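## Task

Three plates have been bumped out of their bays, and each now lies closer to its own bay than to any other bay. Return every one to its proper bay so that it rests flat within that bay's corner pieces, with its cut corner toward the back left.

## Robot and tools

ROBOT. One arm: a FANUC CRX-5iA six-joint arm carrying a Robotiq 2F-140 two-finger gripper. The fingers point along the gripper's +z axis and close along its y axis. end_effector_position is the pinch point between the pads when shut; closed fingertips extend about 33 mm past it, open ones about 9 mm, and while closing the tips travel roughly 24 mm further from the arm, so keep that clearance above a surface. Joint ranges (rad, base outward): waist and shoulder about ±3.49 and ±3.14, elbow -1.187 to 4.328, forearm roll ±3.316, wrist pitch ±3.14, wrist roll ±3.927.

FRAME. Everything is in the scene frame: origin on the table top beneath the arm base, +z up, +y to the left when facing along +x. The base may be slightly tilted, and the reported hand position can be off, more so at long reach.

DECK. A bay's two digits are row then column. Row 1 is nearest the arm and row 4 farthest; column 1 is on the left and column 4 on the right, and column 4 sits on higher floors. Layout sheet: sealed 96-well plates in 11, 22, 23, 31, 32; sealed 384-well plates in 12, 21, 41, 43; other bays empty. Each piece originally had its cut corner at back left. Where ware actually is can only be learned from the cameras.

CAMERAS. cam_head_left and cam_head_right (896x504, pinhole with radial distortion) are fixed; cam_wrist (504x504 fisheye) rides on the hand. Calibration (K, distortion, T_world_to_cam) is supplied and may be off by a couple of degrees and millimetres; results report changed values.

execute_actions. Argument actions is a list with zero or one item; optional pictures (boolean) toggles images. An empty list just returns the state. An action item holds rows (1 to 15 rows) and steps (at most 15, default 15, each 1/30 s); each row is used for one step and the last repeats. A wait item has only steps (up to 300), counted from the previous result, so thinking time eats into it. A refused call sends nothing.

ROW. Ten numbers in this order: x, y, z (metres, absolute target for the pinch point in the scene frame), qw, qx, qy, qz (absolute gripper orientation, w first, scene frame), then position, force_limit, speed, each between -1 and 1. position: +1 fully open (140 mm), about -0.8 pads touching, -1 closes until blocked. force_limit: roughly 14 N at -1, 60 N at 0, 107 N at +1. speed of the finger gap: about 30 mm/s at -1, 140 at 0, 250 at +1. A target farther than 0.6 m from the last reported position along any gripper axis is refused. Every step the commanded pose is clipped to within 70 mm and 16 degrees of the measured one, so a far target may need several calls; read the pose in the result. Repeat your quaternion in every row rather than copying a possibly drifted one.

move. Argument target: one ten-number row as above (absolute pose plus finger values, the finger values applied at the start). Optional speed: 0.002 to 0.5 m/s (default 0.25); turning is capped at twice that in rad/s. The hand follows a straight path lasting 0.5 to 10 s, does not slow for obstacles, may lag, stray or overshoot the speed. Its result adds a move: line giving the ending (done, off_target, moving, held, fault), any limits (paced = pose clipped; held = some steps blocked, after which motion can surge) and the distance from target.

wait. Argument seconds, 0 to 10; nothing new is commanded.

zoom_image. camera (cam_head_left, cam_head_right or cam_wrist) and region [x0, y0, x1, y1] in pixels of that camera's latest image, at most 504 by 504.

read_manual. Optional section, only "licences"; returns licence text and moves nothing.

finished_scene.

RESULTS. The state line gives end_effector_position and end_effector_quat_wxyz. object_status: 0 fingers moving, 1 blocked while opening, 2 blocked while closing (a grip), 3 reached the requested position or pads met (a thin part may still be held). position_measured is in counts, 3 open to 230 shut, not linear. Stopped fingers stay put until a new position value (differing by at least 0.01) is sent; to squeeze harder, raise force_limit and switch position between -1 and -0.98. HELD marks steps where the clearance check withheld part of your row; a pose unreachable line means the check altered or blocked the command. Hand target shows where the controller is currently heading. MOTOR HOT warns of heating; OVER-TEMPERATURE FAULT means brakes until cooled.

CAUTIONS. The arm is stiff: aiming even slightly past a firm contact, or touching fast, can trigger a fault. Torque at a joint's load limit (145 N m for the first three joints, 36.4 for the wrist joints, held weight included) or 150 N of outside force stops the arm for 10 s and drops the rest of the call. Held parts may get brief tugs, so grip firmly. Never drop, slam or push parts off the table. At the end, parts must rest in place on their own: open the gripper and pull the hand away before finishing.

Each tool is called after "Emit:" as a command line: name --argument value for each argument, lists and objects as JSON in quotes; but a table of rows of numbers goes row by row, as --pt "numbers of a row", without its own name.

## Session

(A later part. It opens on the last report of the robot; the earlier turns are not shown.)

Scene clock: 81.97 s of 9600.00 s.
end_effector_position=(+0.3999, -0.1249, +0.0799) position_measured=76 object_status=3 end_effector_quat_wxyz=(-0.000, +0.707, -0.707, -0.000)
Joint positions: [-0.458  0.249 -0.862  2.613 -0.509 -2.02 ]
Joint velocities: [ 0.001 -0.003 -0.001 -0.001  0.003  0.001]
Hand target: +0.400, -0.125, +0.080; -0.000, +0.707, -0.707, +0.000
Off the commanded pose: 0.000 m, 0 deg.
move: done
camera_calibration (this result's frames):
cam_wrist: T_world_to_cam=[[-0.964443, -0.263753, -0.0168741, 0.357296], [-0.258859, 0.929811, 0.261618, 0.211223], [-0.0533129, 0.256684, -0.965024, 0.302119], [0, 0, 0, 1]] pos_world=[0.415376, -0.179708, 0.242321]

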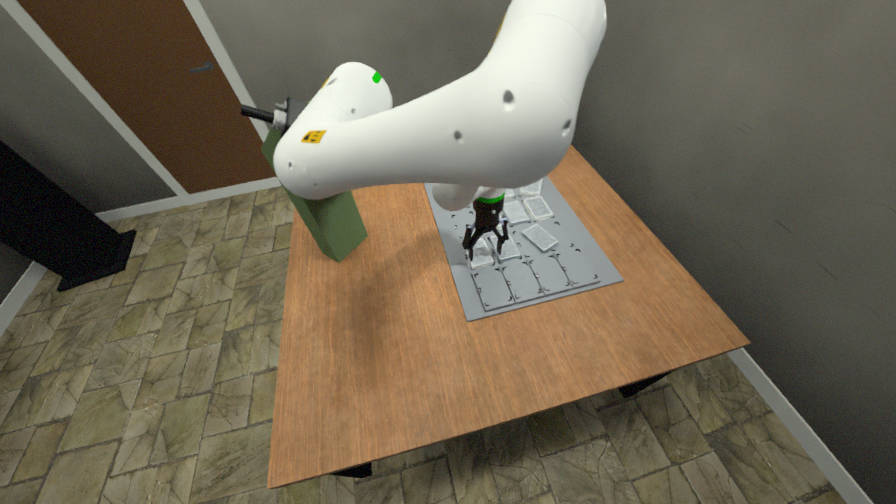

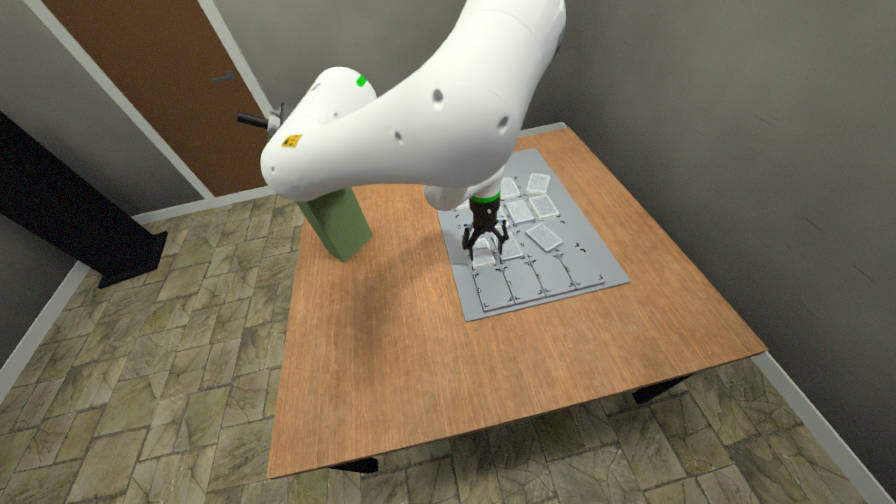

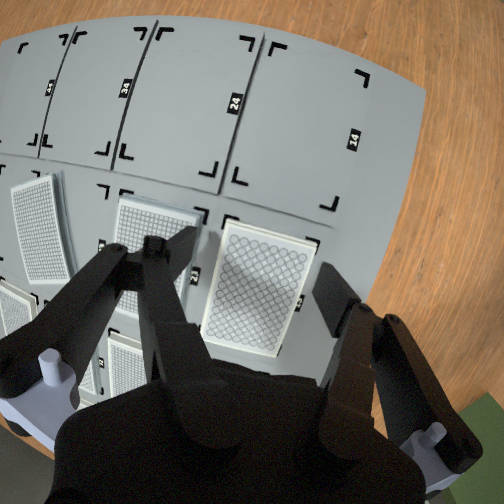

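Emit:
move --target '[0.405, 0.08, 0.09, 0, 0.7071, -0.7071, 0, 0.42, 0.3, -0.3]' --speed 0.25

Emit:
zoom_image --camera "cam_wrist" --region '[130, 40, 370, 200]'

Scene clock: 85.23 s of 9600.00 s.
end_effector_position=(+0.4046, +0.0795, +0.0903) position_measured=76 object_status=3 end_effector_quat_wxyz=(+0.000, +0.707, -0.707, +0.000)
Joint positions: [ 0.1    0.604 -0.82   2.177 -0.843 -2.152]
Joint velocities: [ 0.002  0.001  0.001 -0.005  0.     0.003]
Hand target: +0.405, +0.080, +0.090; +0.000, +0.707, -0.707, -0.000
Off the commanded pose: 0.001 m, 0 deg.
move: done
camera_calibration (this result's frames):
cam_wrist: T_world_to_cam=[[-0.964478, -0.263635, -0.0167111, 0.415886], [-0.258711, 0.929888, 0.261489, 0.0195995], [-0.0533983, 0.256524, -0.965062, 0.25999], [0, 0, 0, 1]] pos_world=[0.420067, 0.0247231, 0.252732]

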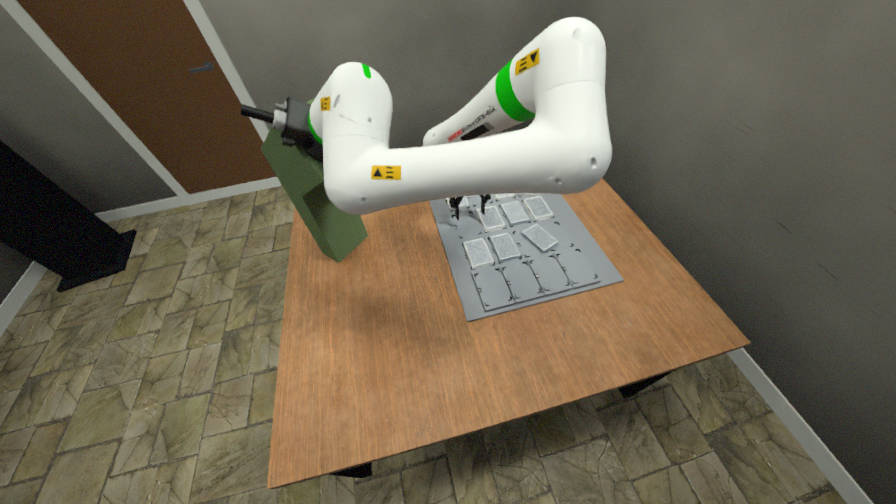

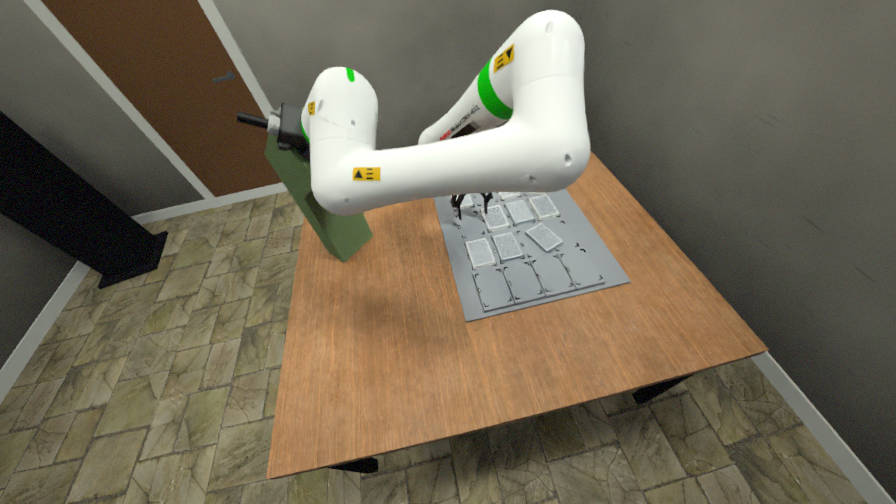

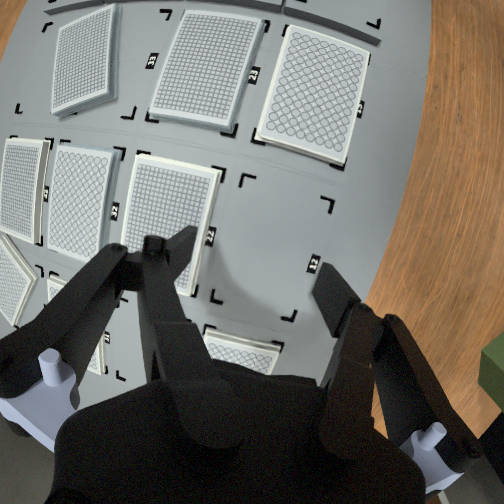

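Region (130, 40, 370, 200) of cam_wrist's 504x504 image, scaled by 2.100, with more detail than that image has.

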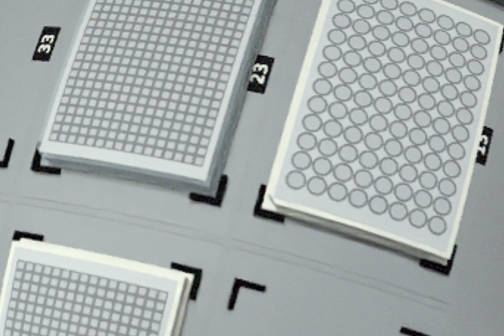

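Emit:
zoom_image --camera "cam_wrist" --region '[210, 105, 360, 185]'

Emit:
zoom_image --camera "cam_head_left" --region '[450, 220, 550, 280]'

Region (210, 105, 360, 185) of cam_wrist's 504x504 image, scaled by 3.360, with more detail than that image has; it fills the top 269 rows of this view, and the rest is white.

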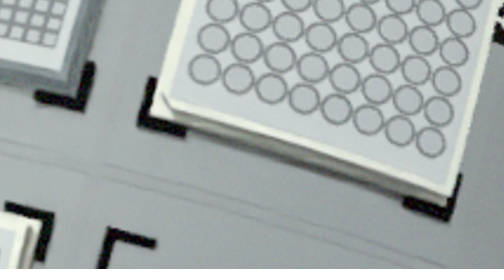

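Region (450, 220, 550, 280) of cam_head_left's 896x504 image, scaled by 5.040, with more detail than that image has; it fills the top 302 rows of this view, and the rest is white.

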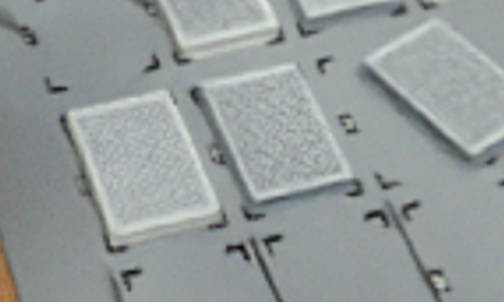

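Emit:
move --target '[0.735, 0.25, 0.10, 0, 0.5736, -0.8192, 0, 0.42, 0.3, -0.3]' --speed 0.3

Emit:
zoom_image --camera "cam_wrist" --region '[150, 130, 360, 340]'

Scene clock: 88.17 s of 9600.00 s.
end_effector_position=(+0.7355, +0.2504, +0.1007) position_measured=76 object_status=3 end_effector_quat_wxyz=(+0.001, -0.574, +0.819, -0.001)
Joint positions: [ 0.527  1.044  0.311  1.205 -0.975 -1.609]
Joint velocities: [ 0.001  0.002  0.005 -0.003 -0.002  0.005]
Hand target: +0.736, +0.250, +0.101; +0.001, -0.574, +0.819, -0.001
Off the commanded pose: 0.001 m, 0 deg.
move: done
camera_calibration (this result's frames):
cam_wrist: T_world_to_cam=[[-0.996454, 0.0820875, -0.0184546, 0.717393], [0.0744284, 0.962297, 0.261621, -0.309573], [0.0392346, 0.259319, -0.964994, 0.175065], [0, 0, 0, 1]] pos_world=[0.731022, 0.193614, 0.263167]

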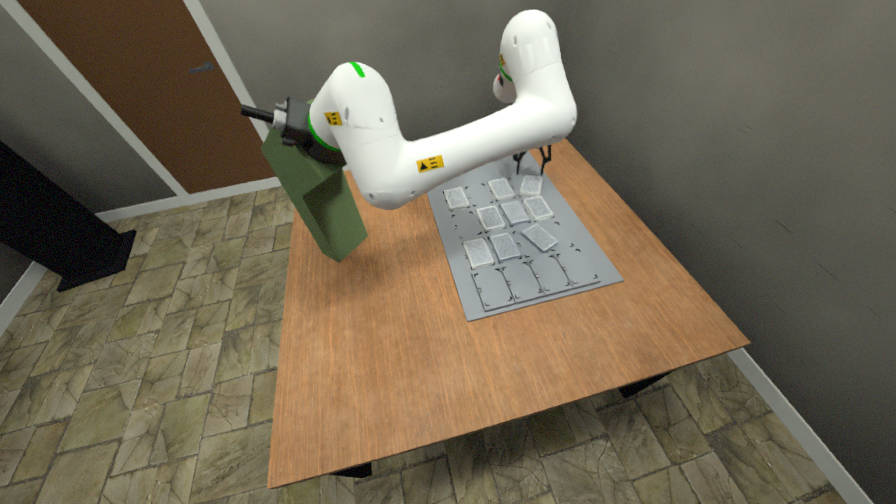

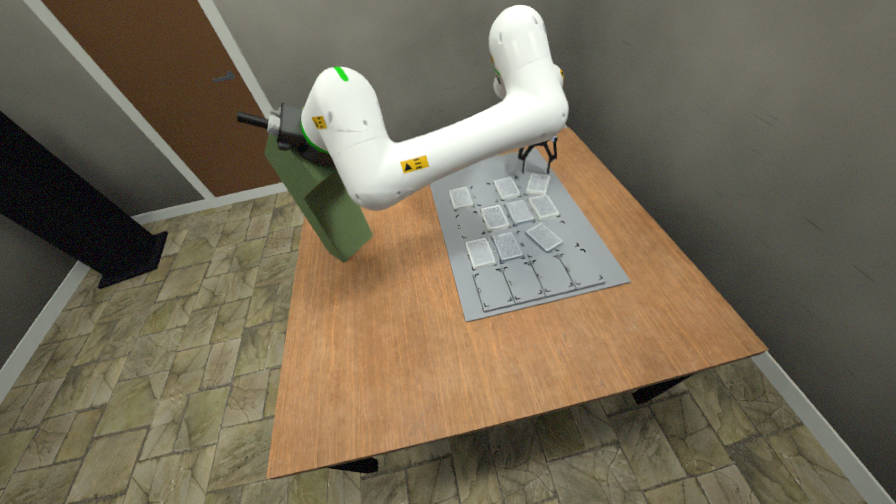

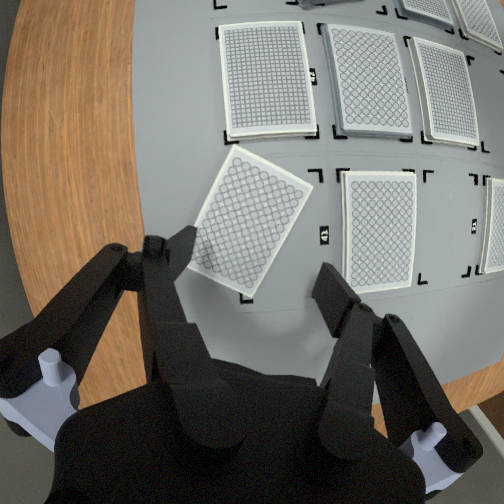

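Region (150, 130, 360, 340) of cam_wrist's 504x504 image, scaled by 2.400, with more detail than that image has.

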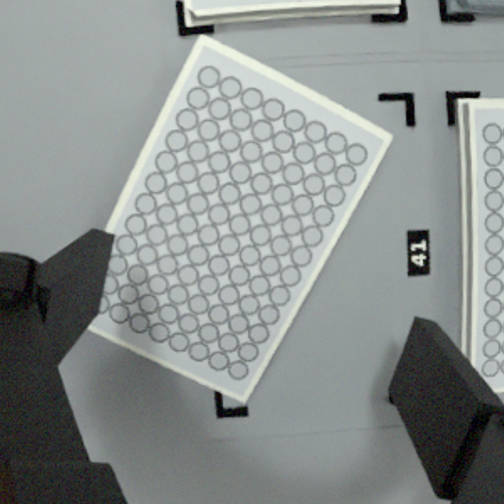

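Emit:
move --target '[0.746, 0.2315, 0.058, 0, 0.4840, -0.8751, 0, 0.42, 0.3, -0.3]' --speed 0.12

Emit:
zoom_image --camera "cam_wrist" --region '[150, 130, 380, 360]'

Scene clock: 92.23 s of 9600.00 s.
end_effector_position=(+0.7462, +0.2316, +0.0580) position_measured=76 object_status=3 end_effector_quat_wxyz=(+0.000, -0.484, +0.875, -0.000)
Joint positions: [ 0.464  1.089  0.375  1.221 -0.938 -1.778]
Joint velocities: [ 0.     0.    -0.     0.     0.001 -0.001]
Hand target: +0.746, +0.232, +0.058; +0.000, -0.484, +0.875, -0.000
Off the commanded pose: 0.000 m, 0 deg.
move: done
camera_calibration (this result's frames):
cam_wrist: T_world_to_cam=[[-0.957131, 0.289164, -0.0168626, 0.651348], [0.274909, 0.925202, 0.261582, -0.422139], [0.0912415, 0.245733, -0.965034, 0.102662], [0, 0, 0, 1]] pos_world=[0.730108, 0.17699, 0.22048]

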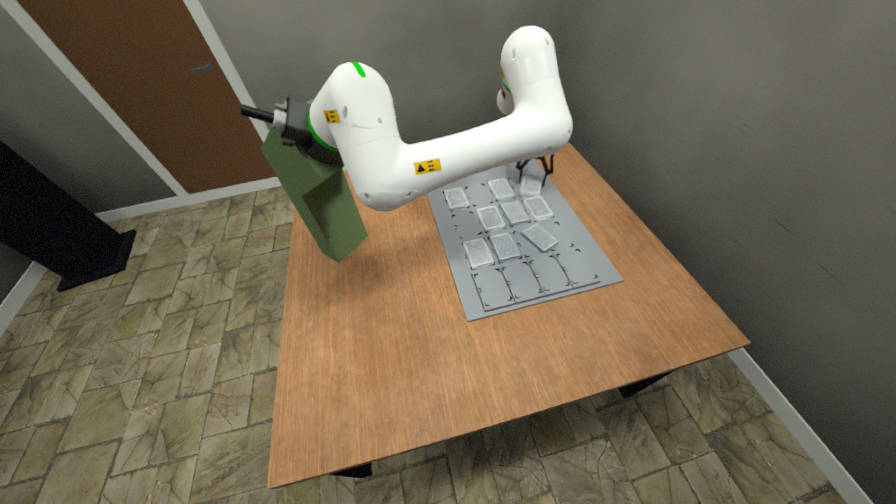

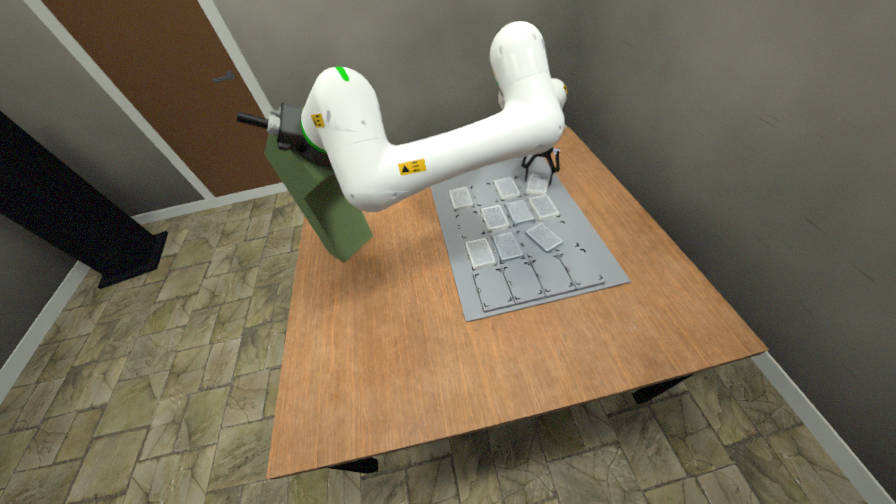

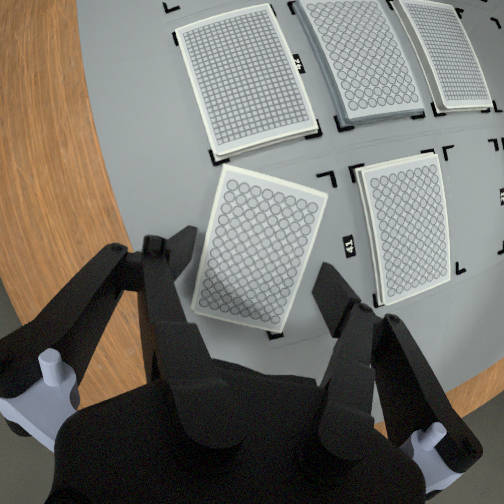

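Region (150, 130, 380, 360) of cam_wrist's 504x504 image, scaled by 2.191, with more detail than that image has.

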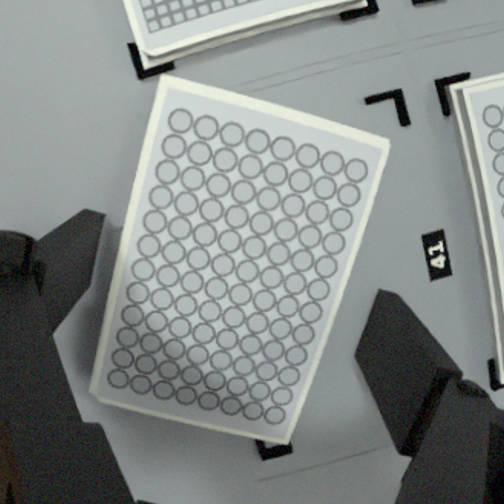

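Emit:
move --target '[0.7473, 0.2323, 0.043, 0, 0.4840, -0.8751, 0, 0.42, 0.3, -0.3]' --speed 0.04

Emit:
execute_actions --actions '[{"rows": [[0.7473, 0.2323, 0.043, 0, 0.4840, -0.8751, 0, -1, 0.3, -0.6]], "steps": 15}]'

Scene clock: 95.73 s of 9600.00 s.
end_effector_position=(+0.7474, +0.2323, +0.0430) position_measured=76 object_status=3 end_effector_quat_wxyz=(+0.000, -0.484, +0.875, -0.000)
Joint positions: [ 0.449  1.118  0.407  1.226 -0.928 -1.768]
Joint velocities: [0.    0.001 0.001 0.001 0.    0.001]
Hand target: +0.747, +0.232, +0.043; +0.000, -0.484, +0.875, -0.000
Off the commanded pose: 0.000 m, 0 deg.
move: done
camera_calibration (this result's frames):
cam_wrist: T_world_to_cam=[[-0.957124, 0.289186, -0.0168861, 0.652045], [0.274924, 0.925198, 0.261584, -0.419226], [0.0912692, 0.245726, -0.965033, 0.0878851], [0, 0, 0, 1]] pos_world=[0.731322, 0.17771, 0.205485]

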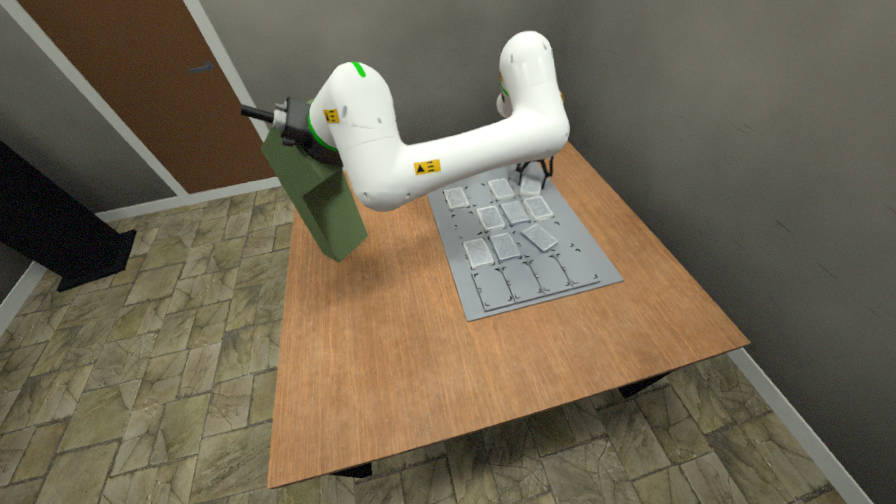

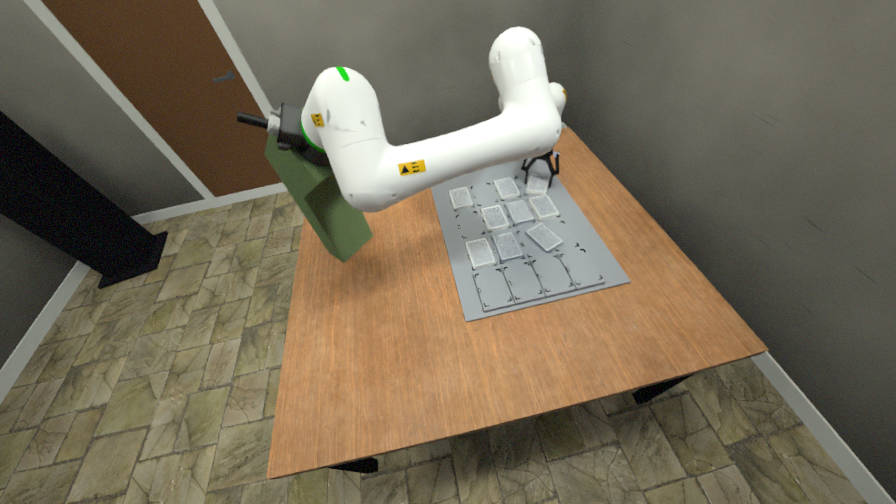

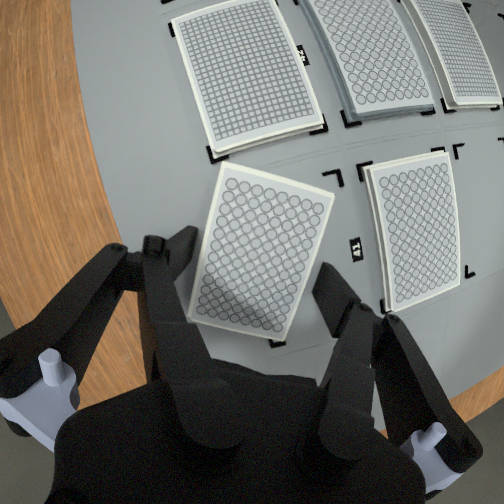

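Scene clock: 96.23 s of 9600.00 s.
end_effector_position=(+0.7474, +0.2323, +0.0430) position_measured=108 object_status=2 end_effector_quat_wxyz=(+0.000, -0.484, +0.875, -0.000)
Joint positions: [ 0.449  1.118  0.407  1.226 -0.928 -1.768]
Joint velocities: [ 0.001 -0.001 -0.    -0.001 -0.001  0.   ]
Hand target: +0.747, +0.232, +0.043; -0.000, -0.484, +0.875, +0.000
Off the commanded pose: 0.000 m, 0 deg.
Steps of this call (steps 1 to 15: all 15 steps of this action). Readings (end_effector_position | what the end effector reports):
1: (+0.7474, +0.2323, +0.0430) | position_measured=76 object_status=0
2: (+0.7474, +0.2323, +0.0430) | position_measured=77 object_status=0
4: (+0.7474, +0.2323, +0.0430) | position_measured=85 object_status=0
8: (+0.7474, +0.2323, +0.0430) | position_measured=101 object_status=0
15: the state above
camera_calibration (this result's frames):
cam_wrist: T_world_to_cam=[[-0.957157, 0.289077, -0.0168936, 0.652066], [0.274818, 0.925229, 0.261583, -0.419132], [0.0912481, 0.245733, -0.965033, 0.0878609], [0, 0, 0, 1]] pos_world=[0.731297, 0.177705, 0.205442]

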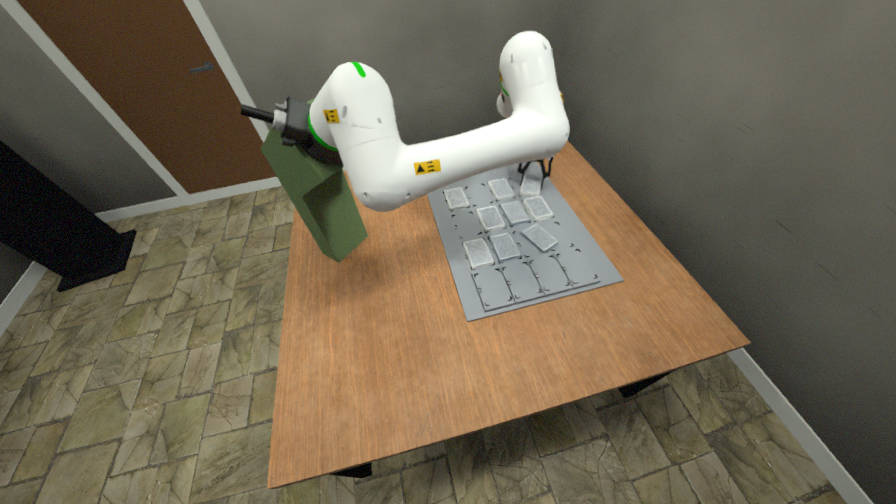

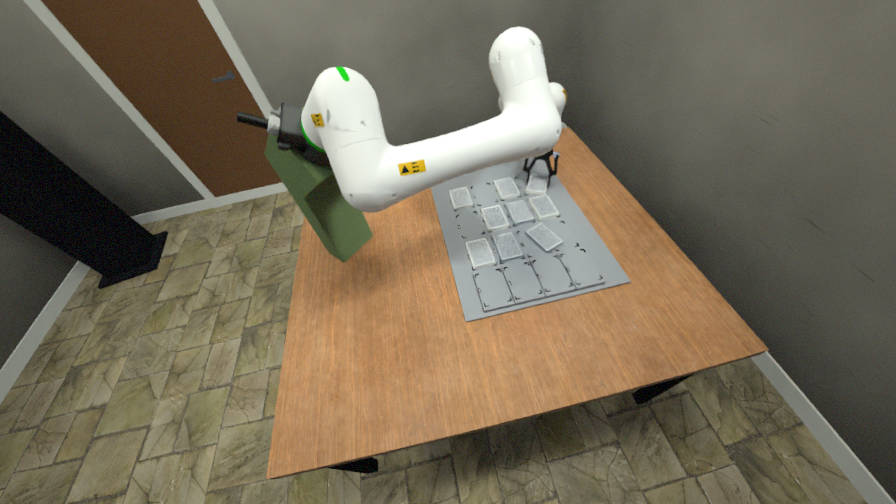

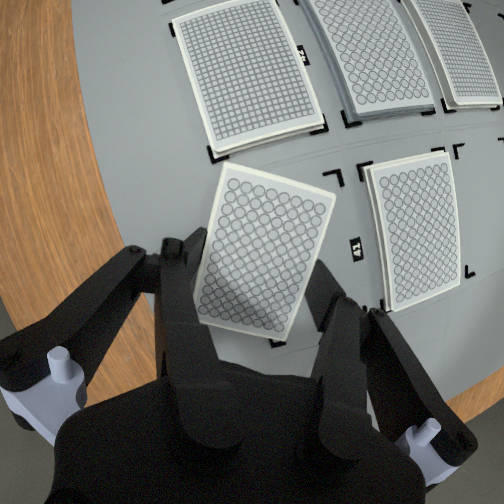

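Emit:
move --target '[0.7473, 0.2323, 0.049, 0, 0.4840, -0.8751, 0, -1, 0.3, -0.6]' --speed 0.03

Emit:
move --target '[0.7126, 0.2525, 0.048, 0, 0.7090, -0.7053, 0, -1, 0.3, -0.6]' --speed 0.2

Emit:
zoom_image --camera "cam_wrist" --region '[195, 130, 355, 230]'

Emit:
zoom_image --camera "cam_wrist" --region '[170, 280, 330, 380]'

Scene clock: 98.30 s of 9600.00 s.
end_effector_position=(+0.7473, +0.2323, +0.0490) position_measured=109 object_status=2 end_effector_quat_wxyz=(-0.000, -0.484, +0.875, +0.000)
Joint positions: [ 0.455  1.107  0.397  1.223 -0.933 -1.771]
Joint velocities: [-0.001  0.     0.    -0.001  0.001  0.   ]
Hand target: +0.747, +0.232, +0.049; -0.000, -0.484, +0.875, +0.000
Off the commanded pose: 0.000 m, 0 deg.
move: done
camera_calibration (this result's frames):
cam_wrist: T_world_to_cam=[[-0.957118, 0.289211, -0.0167814, 0.652036], [0.274977, 0.925187, 0.261565, -0.420755], [0.0911735, 0.245734, -0.96504, 0.0937147], [0, 0, 0, 1]] pos_world=[0.731229, 0.177672, 0.211435]

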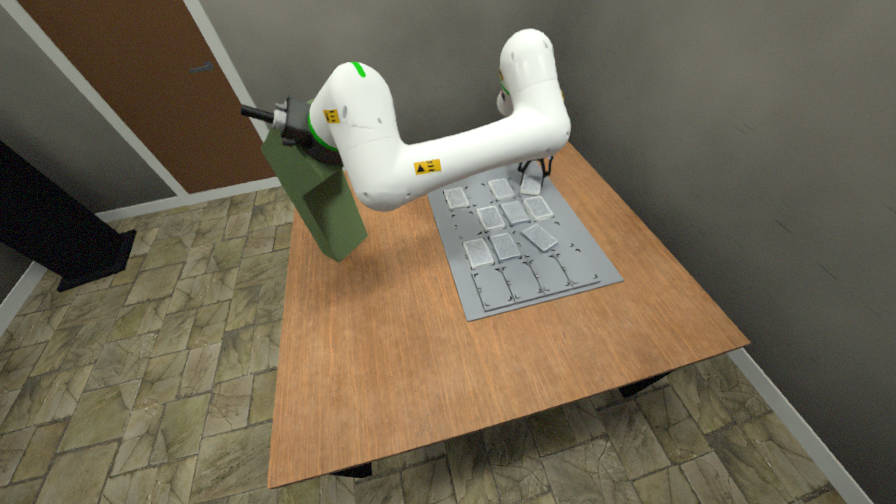

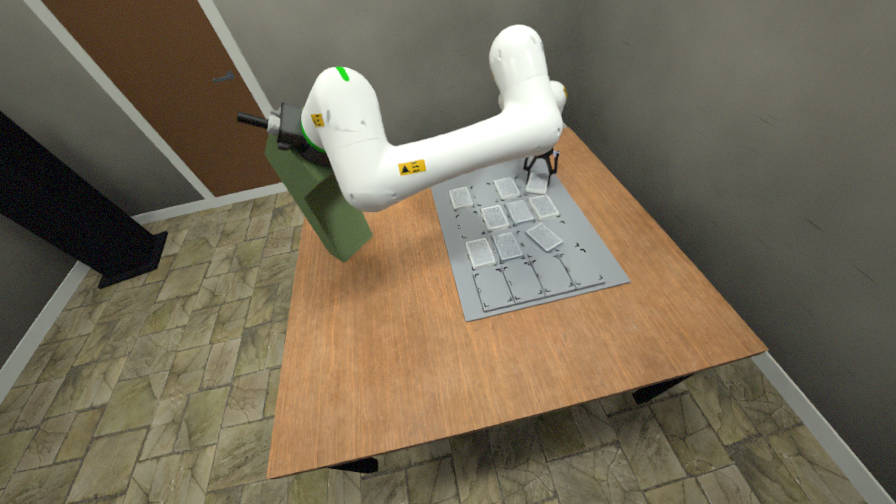

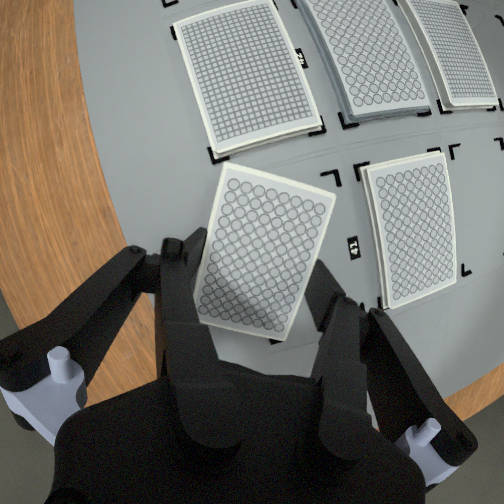

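Scene clock: 100.07 s of 9600.00 s.
end_effector_position=(+0.7124, +0.2525, +0.0480) position_measured=109 object_status=2 end_effector_quat_wxyz=(-0.000, +0.709, -0.705, -0.000)
Joint positions: [ 0.467  1.096  0.292  1.284 -0.911 -1.32 ]
Joint velocities: [-0.001 -0.     0.001 -0.003  0.001  0.001]
Hand target: +0.712, +0.252, +0.048; +0.000, +0.709, -0.705, -0.000
Off the commanded pose: 0.000 m, 0 deg.
move: done
camera_calibration (this result's frames):
cam_wrist: T_world_to_cam=[[-0.963009, -0.26895, -0.0167176, 0.757954], [-0.263817, 0.928354, 0.26184, -0.0465647], [-0.0549019, 0.256564, -0.964967, 0.192306], [0, 0, 0, 1]] pos_world=[0.72819, 0.197741, 0.210433]

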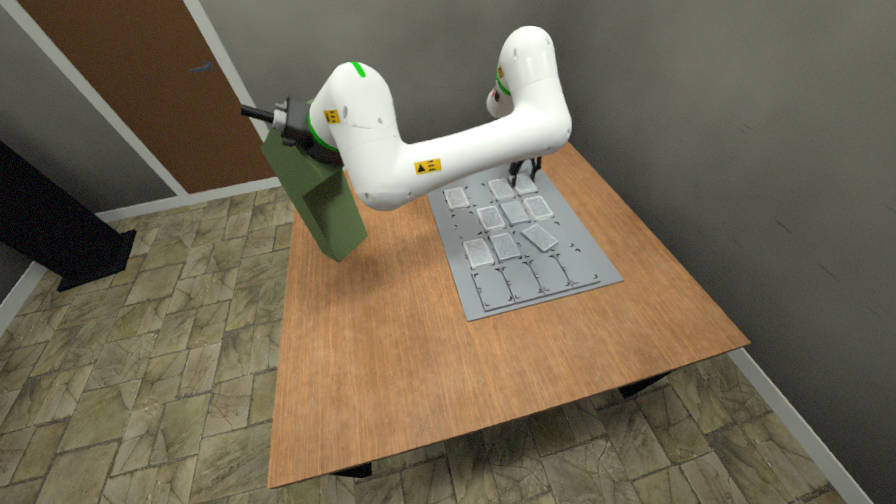

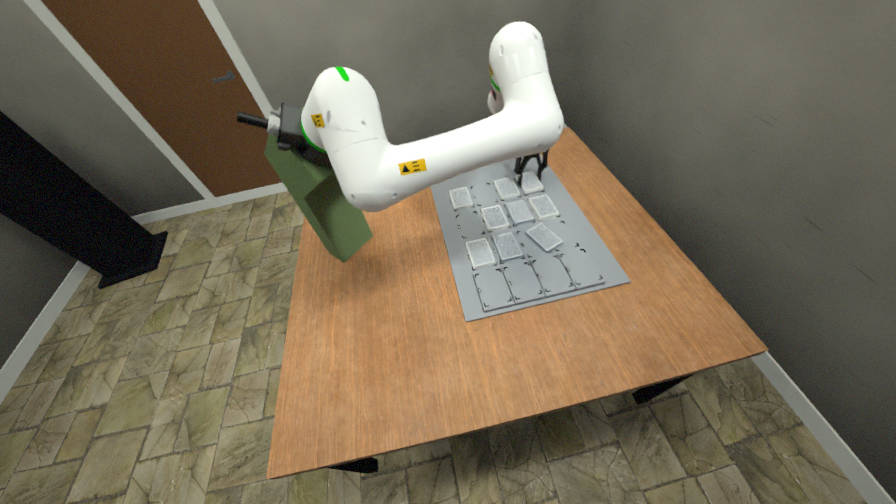

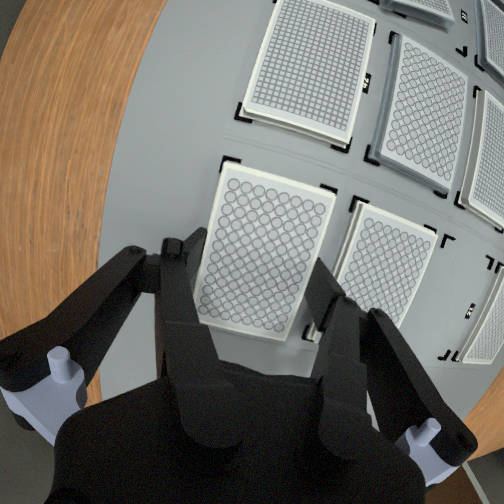

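Region (195, 130, 355, 230) of cam_wrist's 504x504 image, scaled by 3.150, with more detail than that image has; it fills the top 315 rows of this view, and the rest is white.

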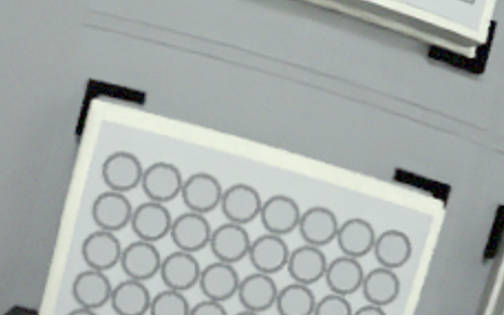

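Region (170, 280, 330, 380) of cam_wrist's 504x504 image, scaled by 3.150, with more detail than that image has; it fills the top 315 rows of this view, and the rest is white.

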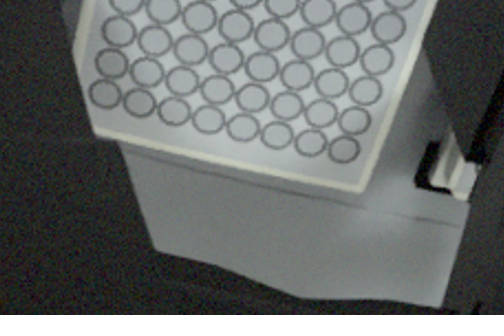

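Emit:
move --target '[0.7126, 0.2525, 0.0445, 0, 0.7090, -0.7053, 0, -1, 0.3, -0.6]' --speed 0.01

Emit:
zoom_image --camera "cam_wrist" --region '[195, 130, 355, 230]'

Emit:
zoom_image --camera "cam_wrist" --region '[170, 280, 330, 380]'

Scene clock: 102.37 s of 9600.00 s.
end_effector_position=(+0.7126, +0.2525, +0.0445) position_measured=109 object_status=2 end_effector_quat_wxyz=(-0.000, +0.709, -0.705, +0.000)
Joint positions: [ 0.463  1.102  0.298  1.286 -0.909 -1.319]
Joint velocities: [ 0.     0.001  0.     0.    -0.    -0.   ]
Hand target: +0.713, +0.253, +0.045; -0.000, +0.709, -0.705, +0.000
Off the commanded pose: 0.000 m, 0 deg.
move: done
camera_calibration (this result's frames):
cam_wrist: T_world_to_cam=[[-0.963056, -0.268775, -0.0168109, 0.758076], [-0.263687, 0.928467, 0.26157, -0.0457219], [-0.0546951, 0.256339, -0.965038, 0.188863], [0, 0, 0, 1]] pos_world=[0.728343, 0.19779, 0.206964]

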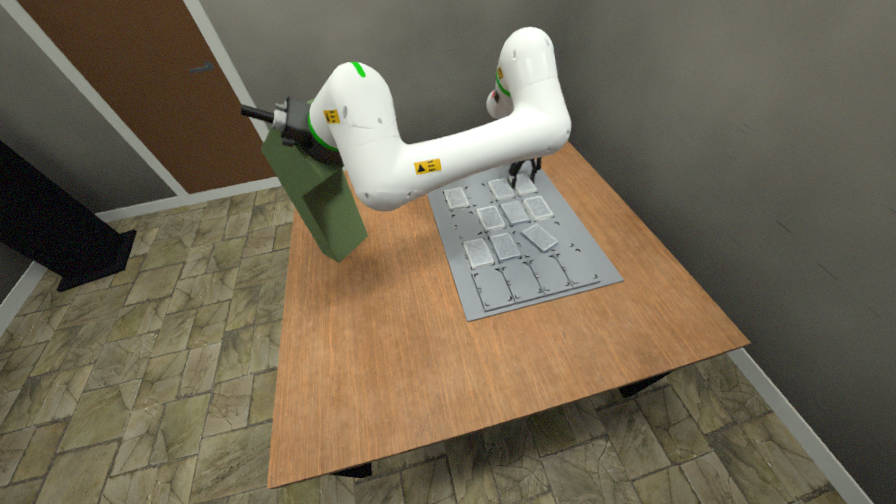

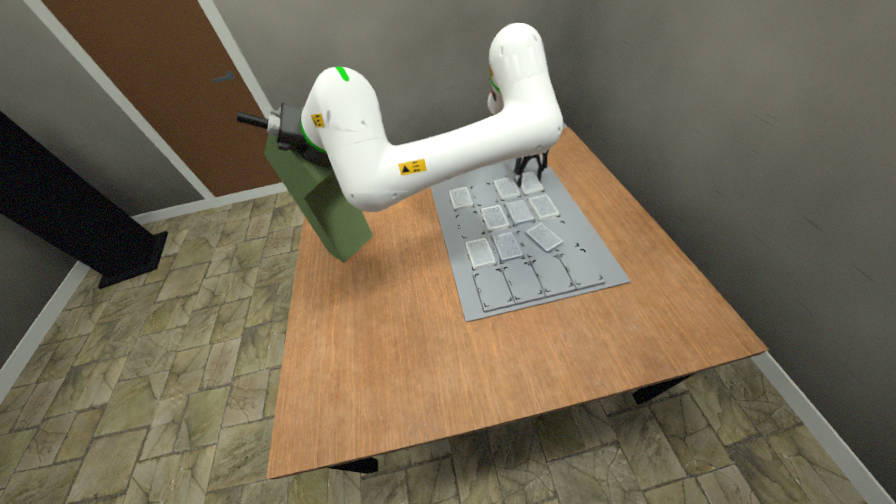

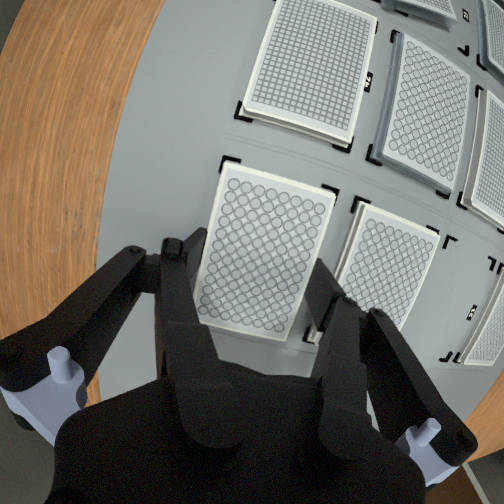

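Region (195, 130, 355, 230) of cam_wrist's 504x504 image, scaled by 3.150, with more detail than that image has; it fills the top 315 rows of this view, and the rest is white.

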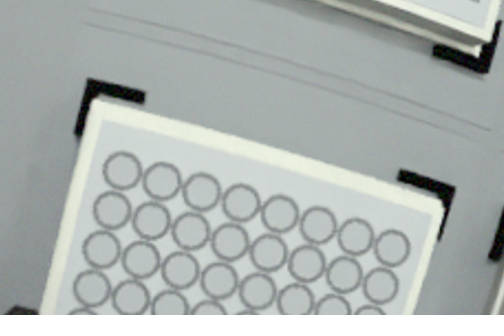

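Region (170, 280, 330, 380) of cam_wrist's 504x504 image, scaled by 3.150, with more detail than that image has; it fills the top 315 rows of this view, and the rest is white.

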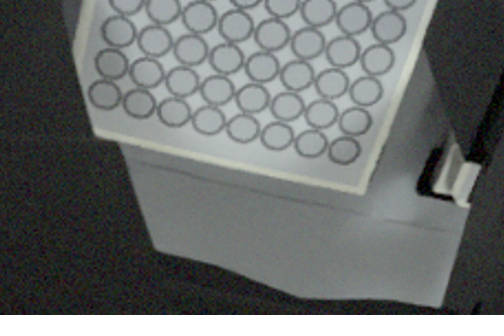

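Emit:
zoom_image --camera "cam_wrist" --region '[212, 148, 252, 178]'

Emit:
zoom_image --camera "cam_wrist" --region '[310, 178, 350, 208]'

Region (212, 148, 252, 178) of cam_wrist's 504x504 image, scaled by 12.600, with more detail than that image has; it fills the top 378 rows of this view, and the rest is white.

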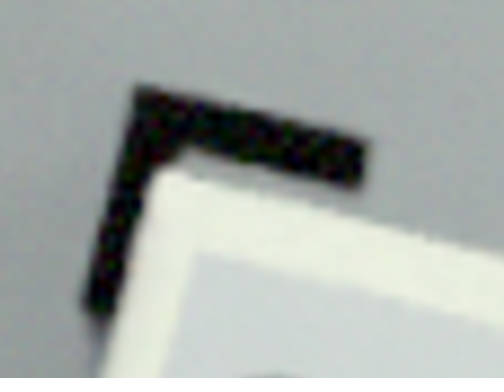

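Region (310, 178, 350, 208) of cam_wrist's 504x504 image, scaled by 12.600, with more detail than that image has; it fills the top 378 rows of this view, and the rest is white.

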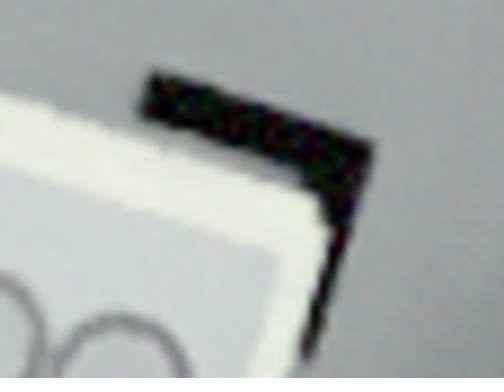

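Emit:
move --target '[0.7127, 0.2517, 0.0440, 0, 0.7068, -0.7074, 0, -1, 0.3, -0.6]' --speed 0.01

Emit:
zoom_image --camera "cam_wrist" --region '[212, 148, 252, 178]'

Emit:
zoom_image --camera "cam_wrist" --region '[310, 178, 350, 208]'

Emit:
zoom_image --camera "cam_wrist" --region '[265, 315, 305, 345]'

Scene clock: 108.67 s of 9600.00 s.
end_effector_position=(+0.7127, +0.2517, +0.0440) position_measured=109 object_status=2 end_effector_quat_wxyz=(-0.000, +0.707, -0.707, -0.000)
Joint positions: [ 0.462  1.102  0.297  1.287 -0.908 -1.325]
Joint velocities: [-0.     0.001 -0.001  0.001  0.001 -0.   ]
Hand target: +0.713, +0.252, +0.044; +0.000, +0.707, -0.707, -0.000
Off the commanded pose: 0.000 m, 0 deg.
After step 90, 2.60 s passed at rest.
move: done
camera_calibration (this result's frames):
cam_wrist: T_world_to_cam=[[-0.964669, -0.262931, -0.0167955, 0.757606], [-0.258049, 0.930048, 0.261575, -0.049245], [-0.0531553, 0.256667, -0.965037, 0.187393], [0, 0, 0, 1]] pos_world=[0.728092, 0.196901, 0.206446]

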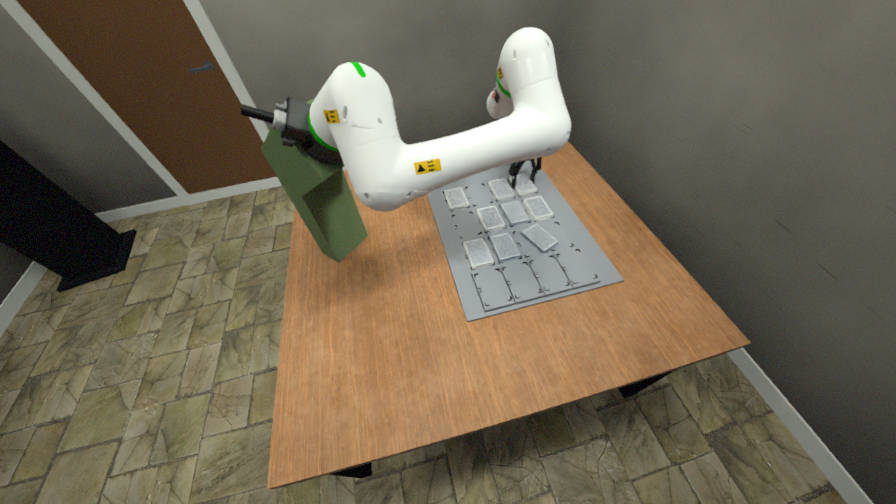

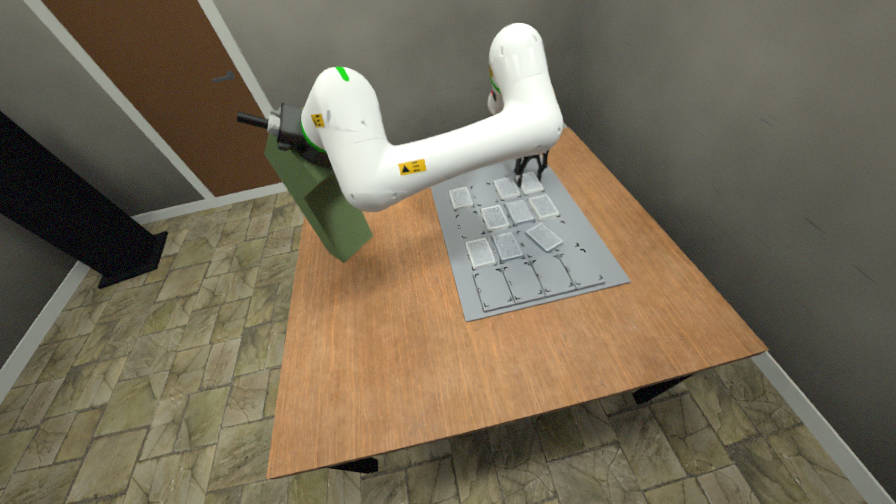

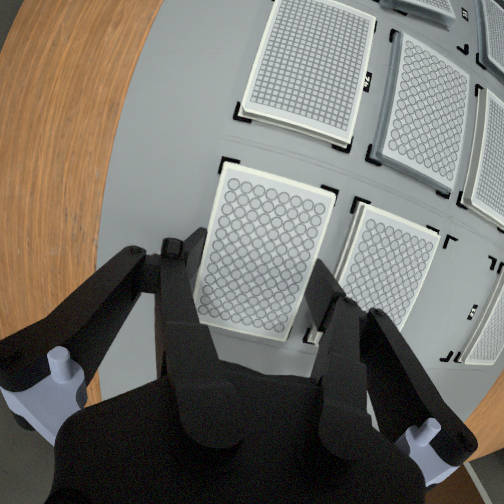

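Region (212, 148, 252, 178) of cam_wrist's 504x504 image, scaled by 12.600, with more detail than that image has; it fills the top 378 rows of this view, and the rest is white.

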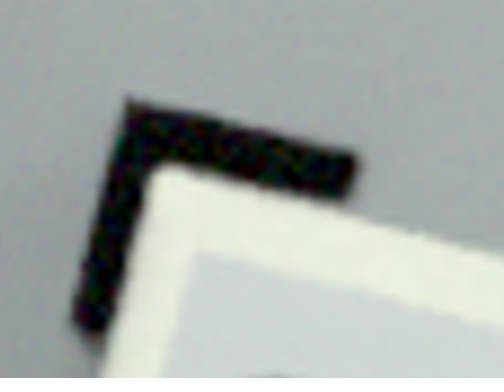

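Region (310, 178, 350, 208) of cam_wrist's 504x504 image, scaled by 12.600, with more detail than that image has; it fills the top 378 rows of this view, and the rest is white.

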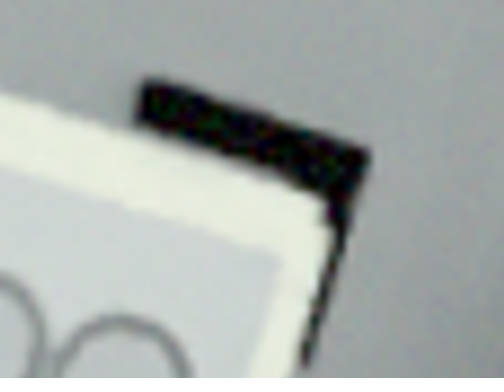

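Region (265, 315, 305, 345) of cam_wrist's 504x504 image, scaled by 12.600, with more detail than that image has; it fills the top 378 rows of this view, and the rest is white.

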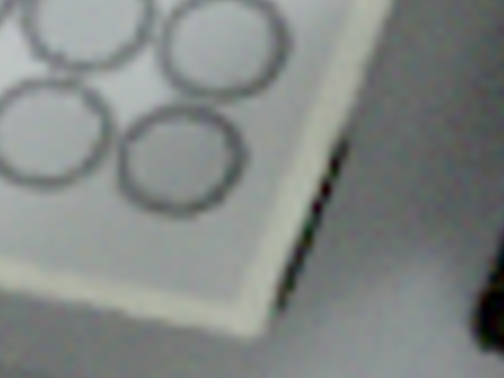

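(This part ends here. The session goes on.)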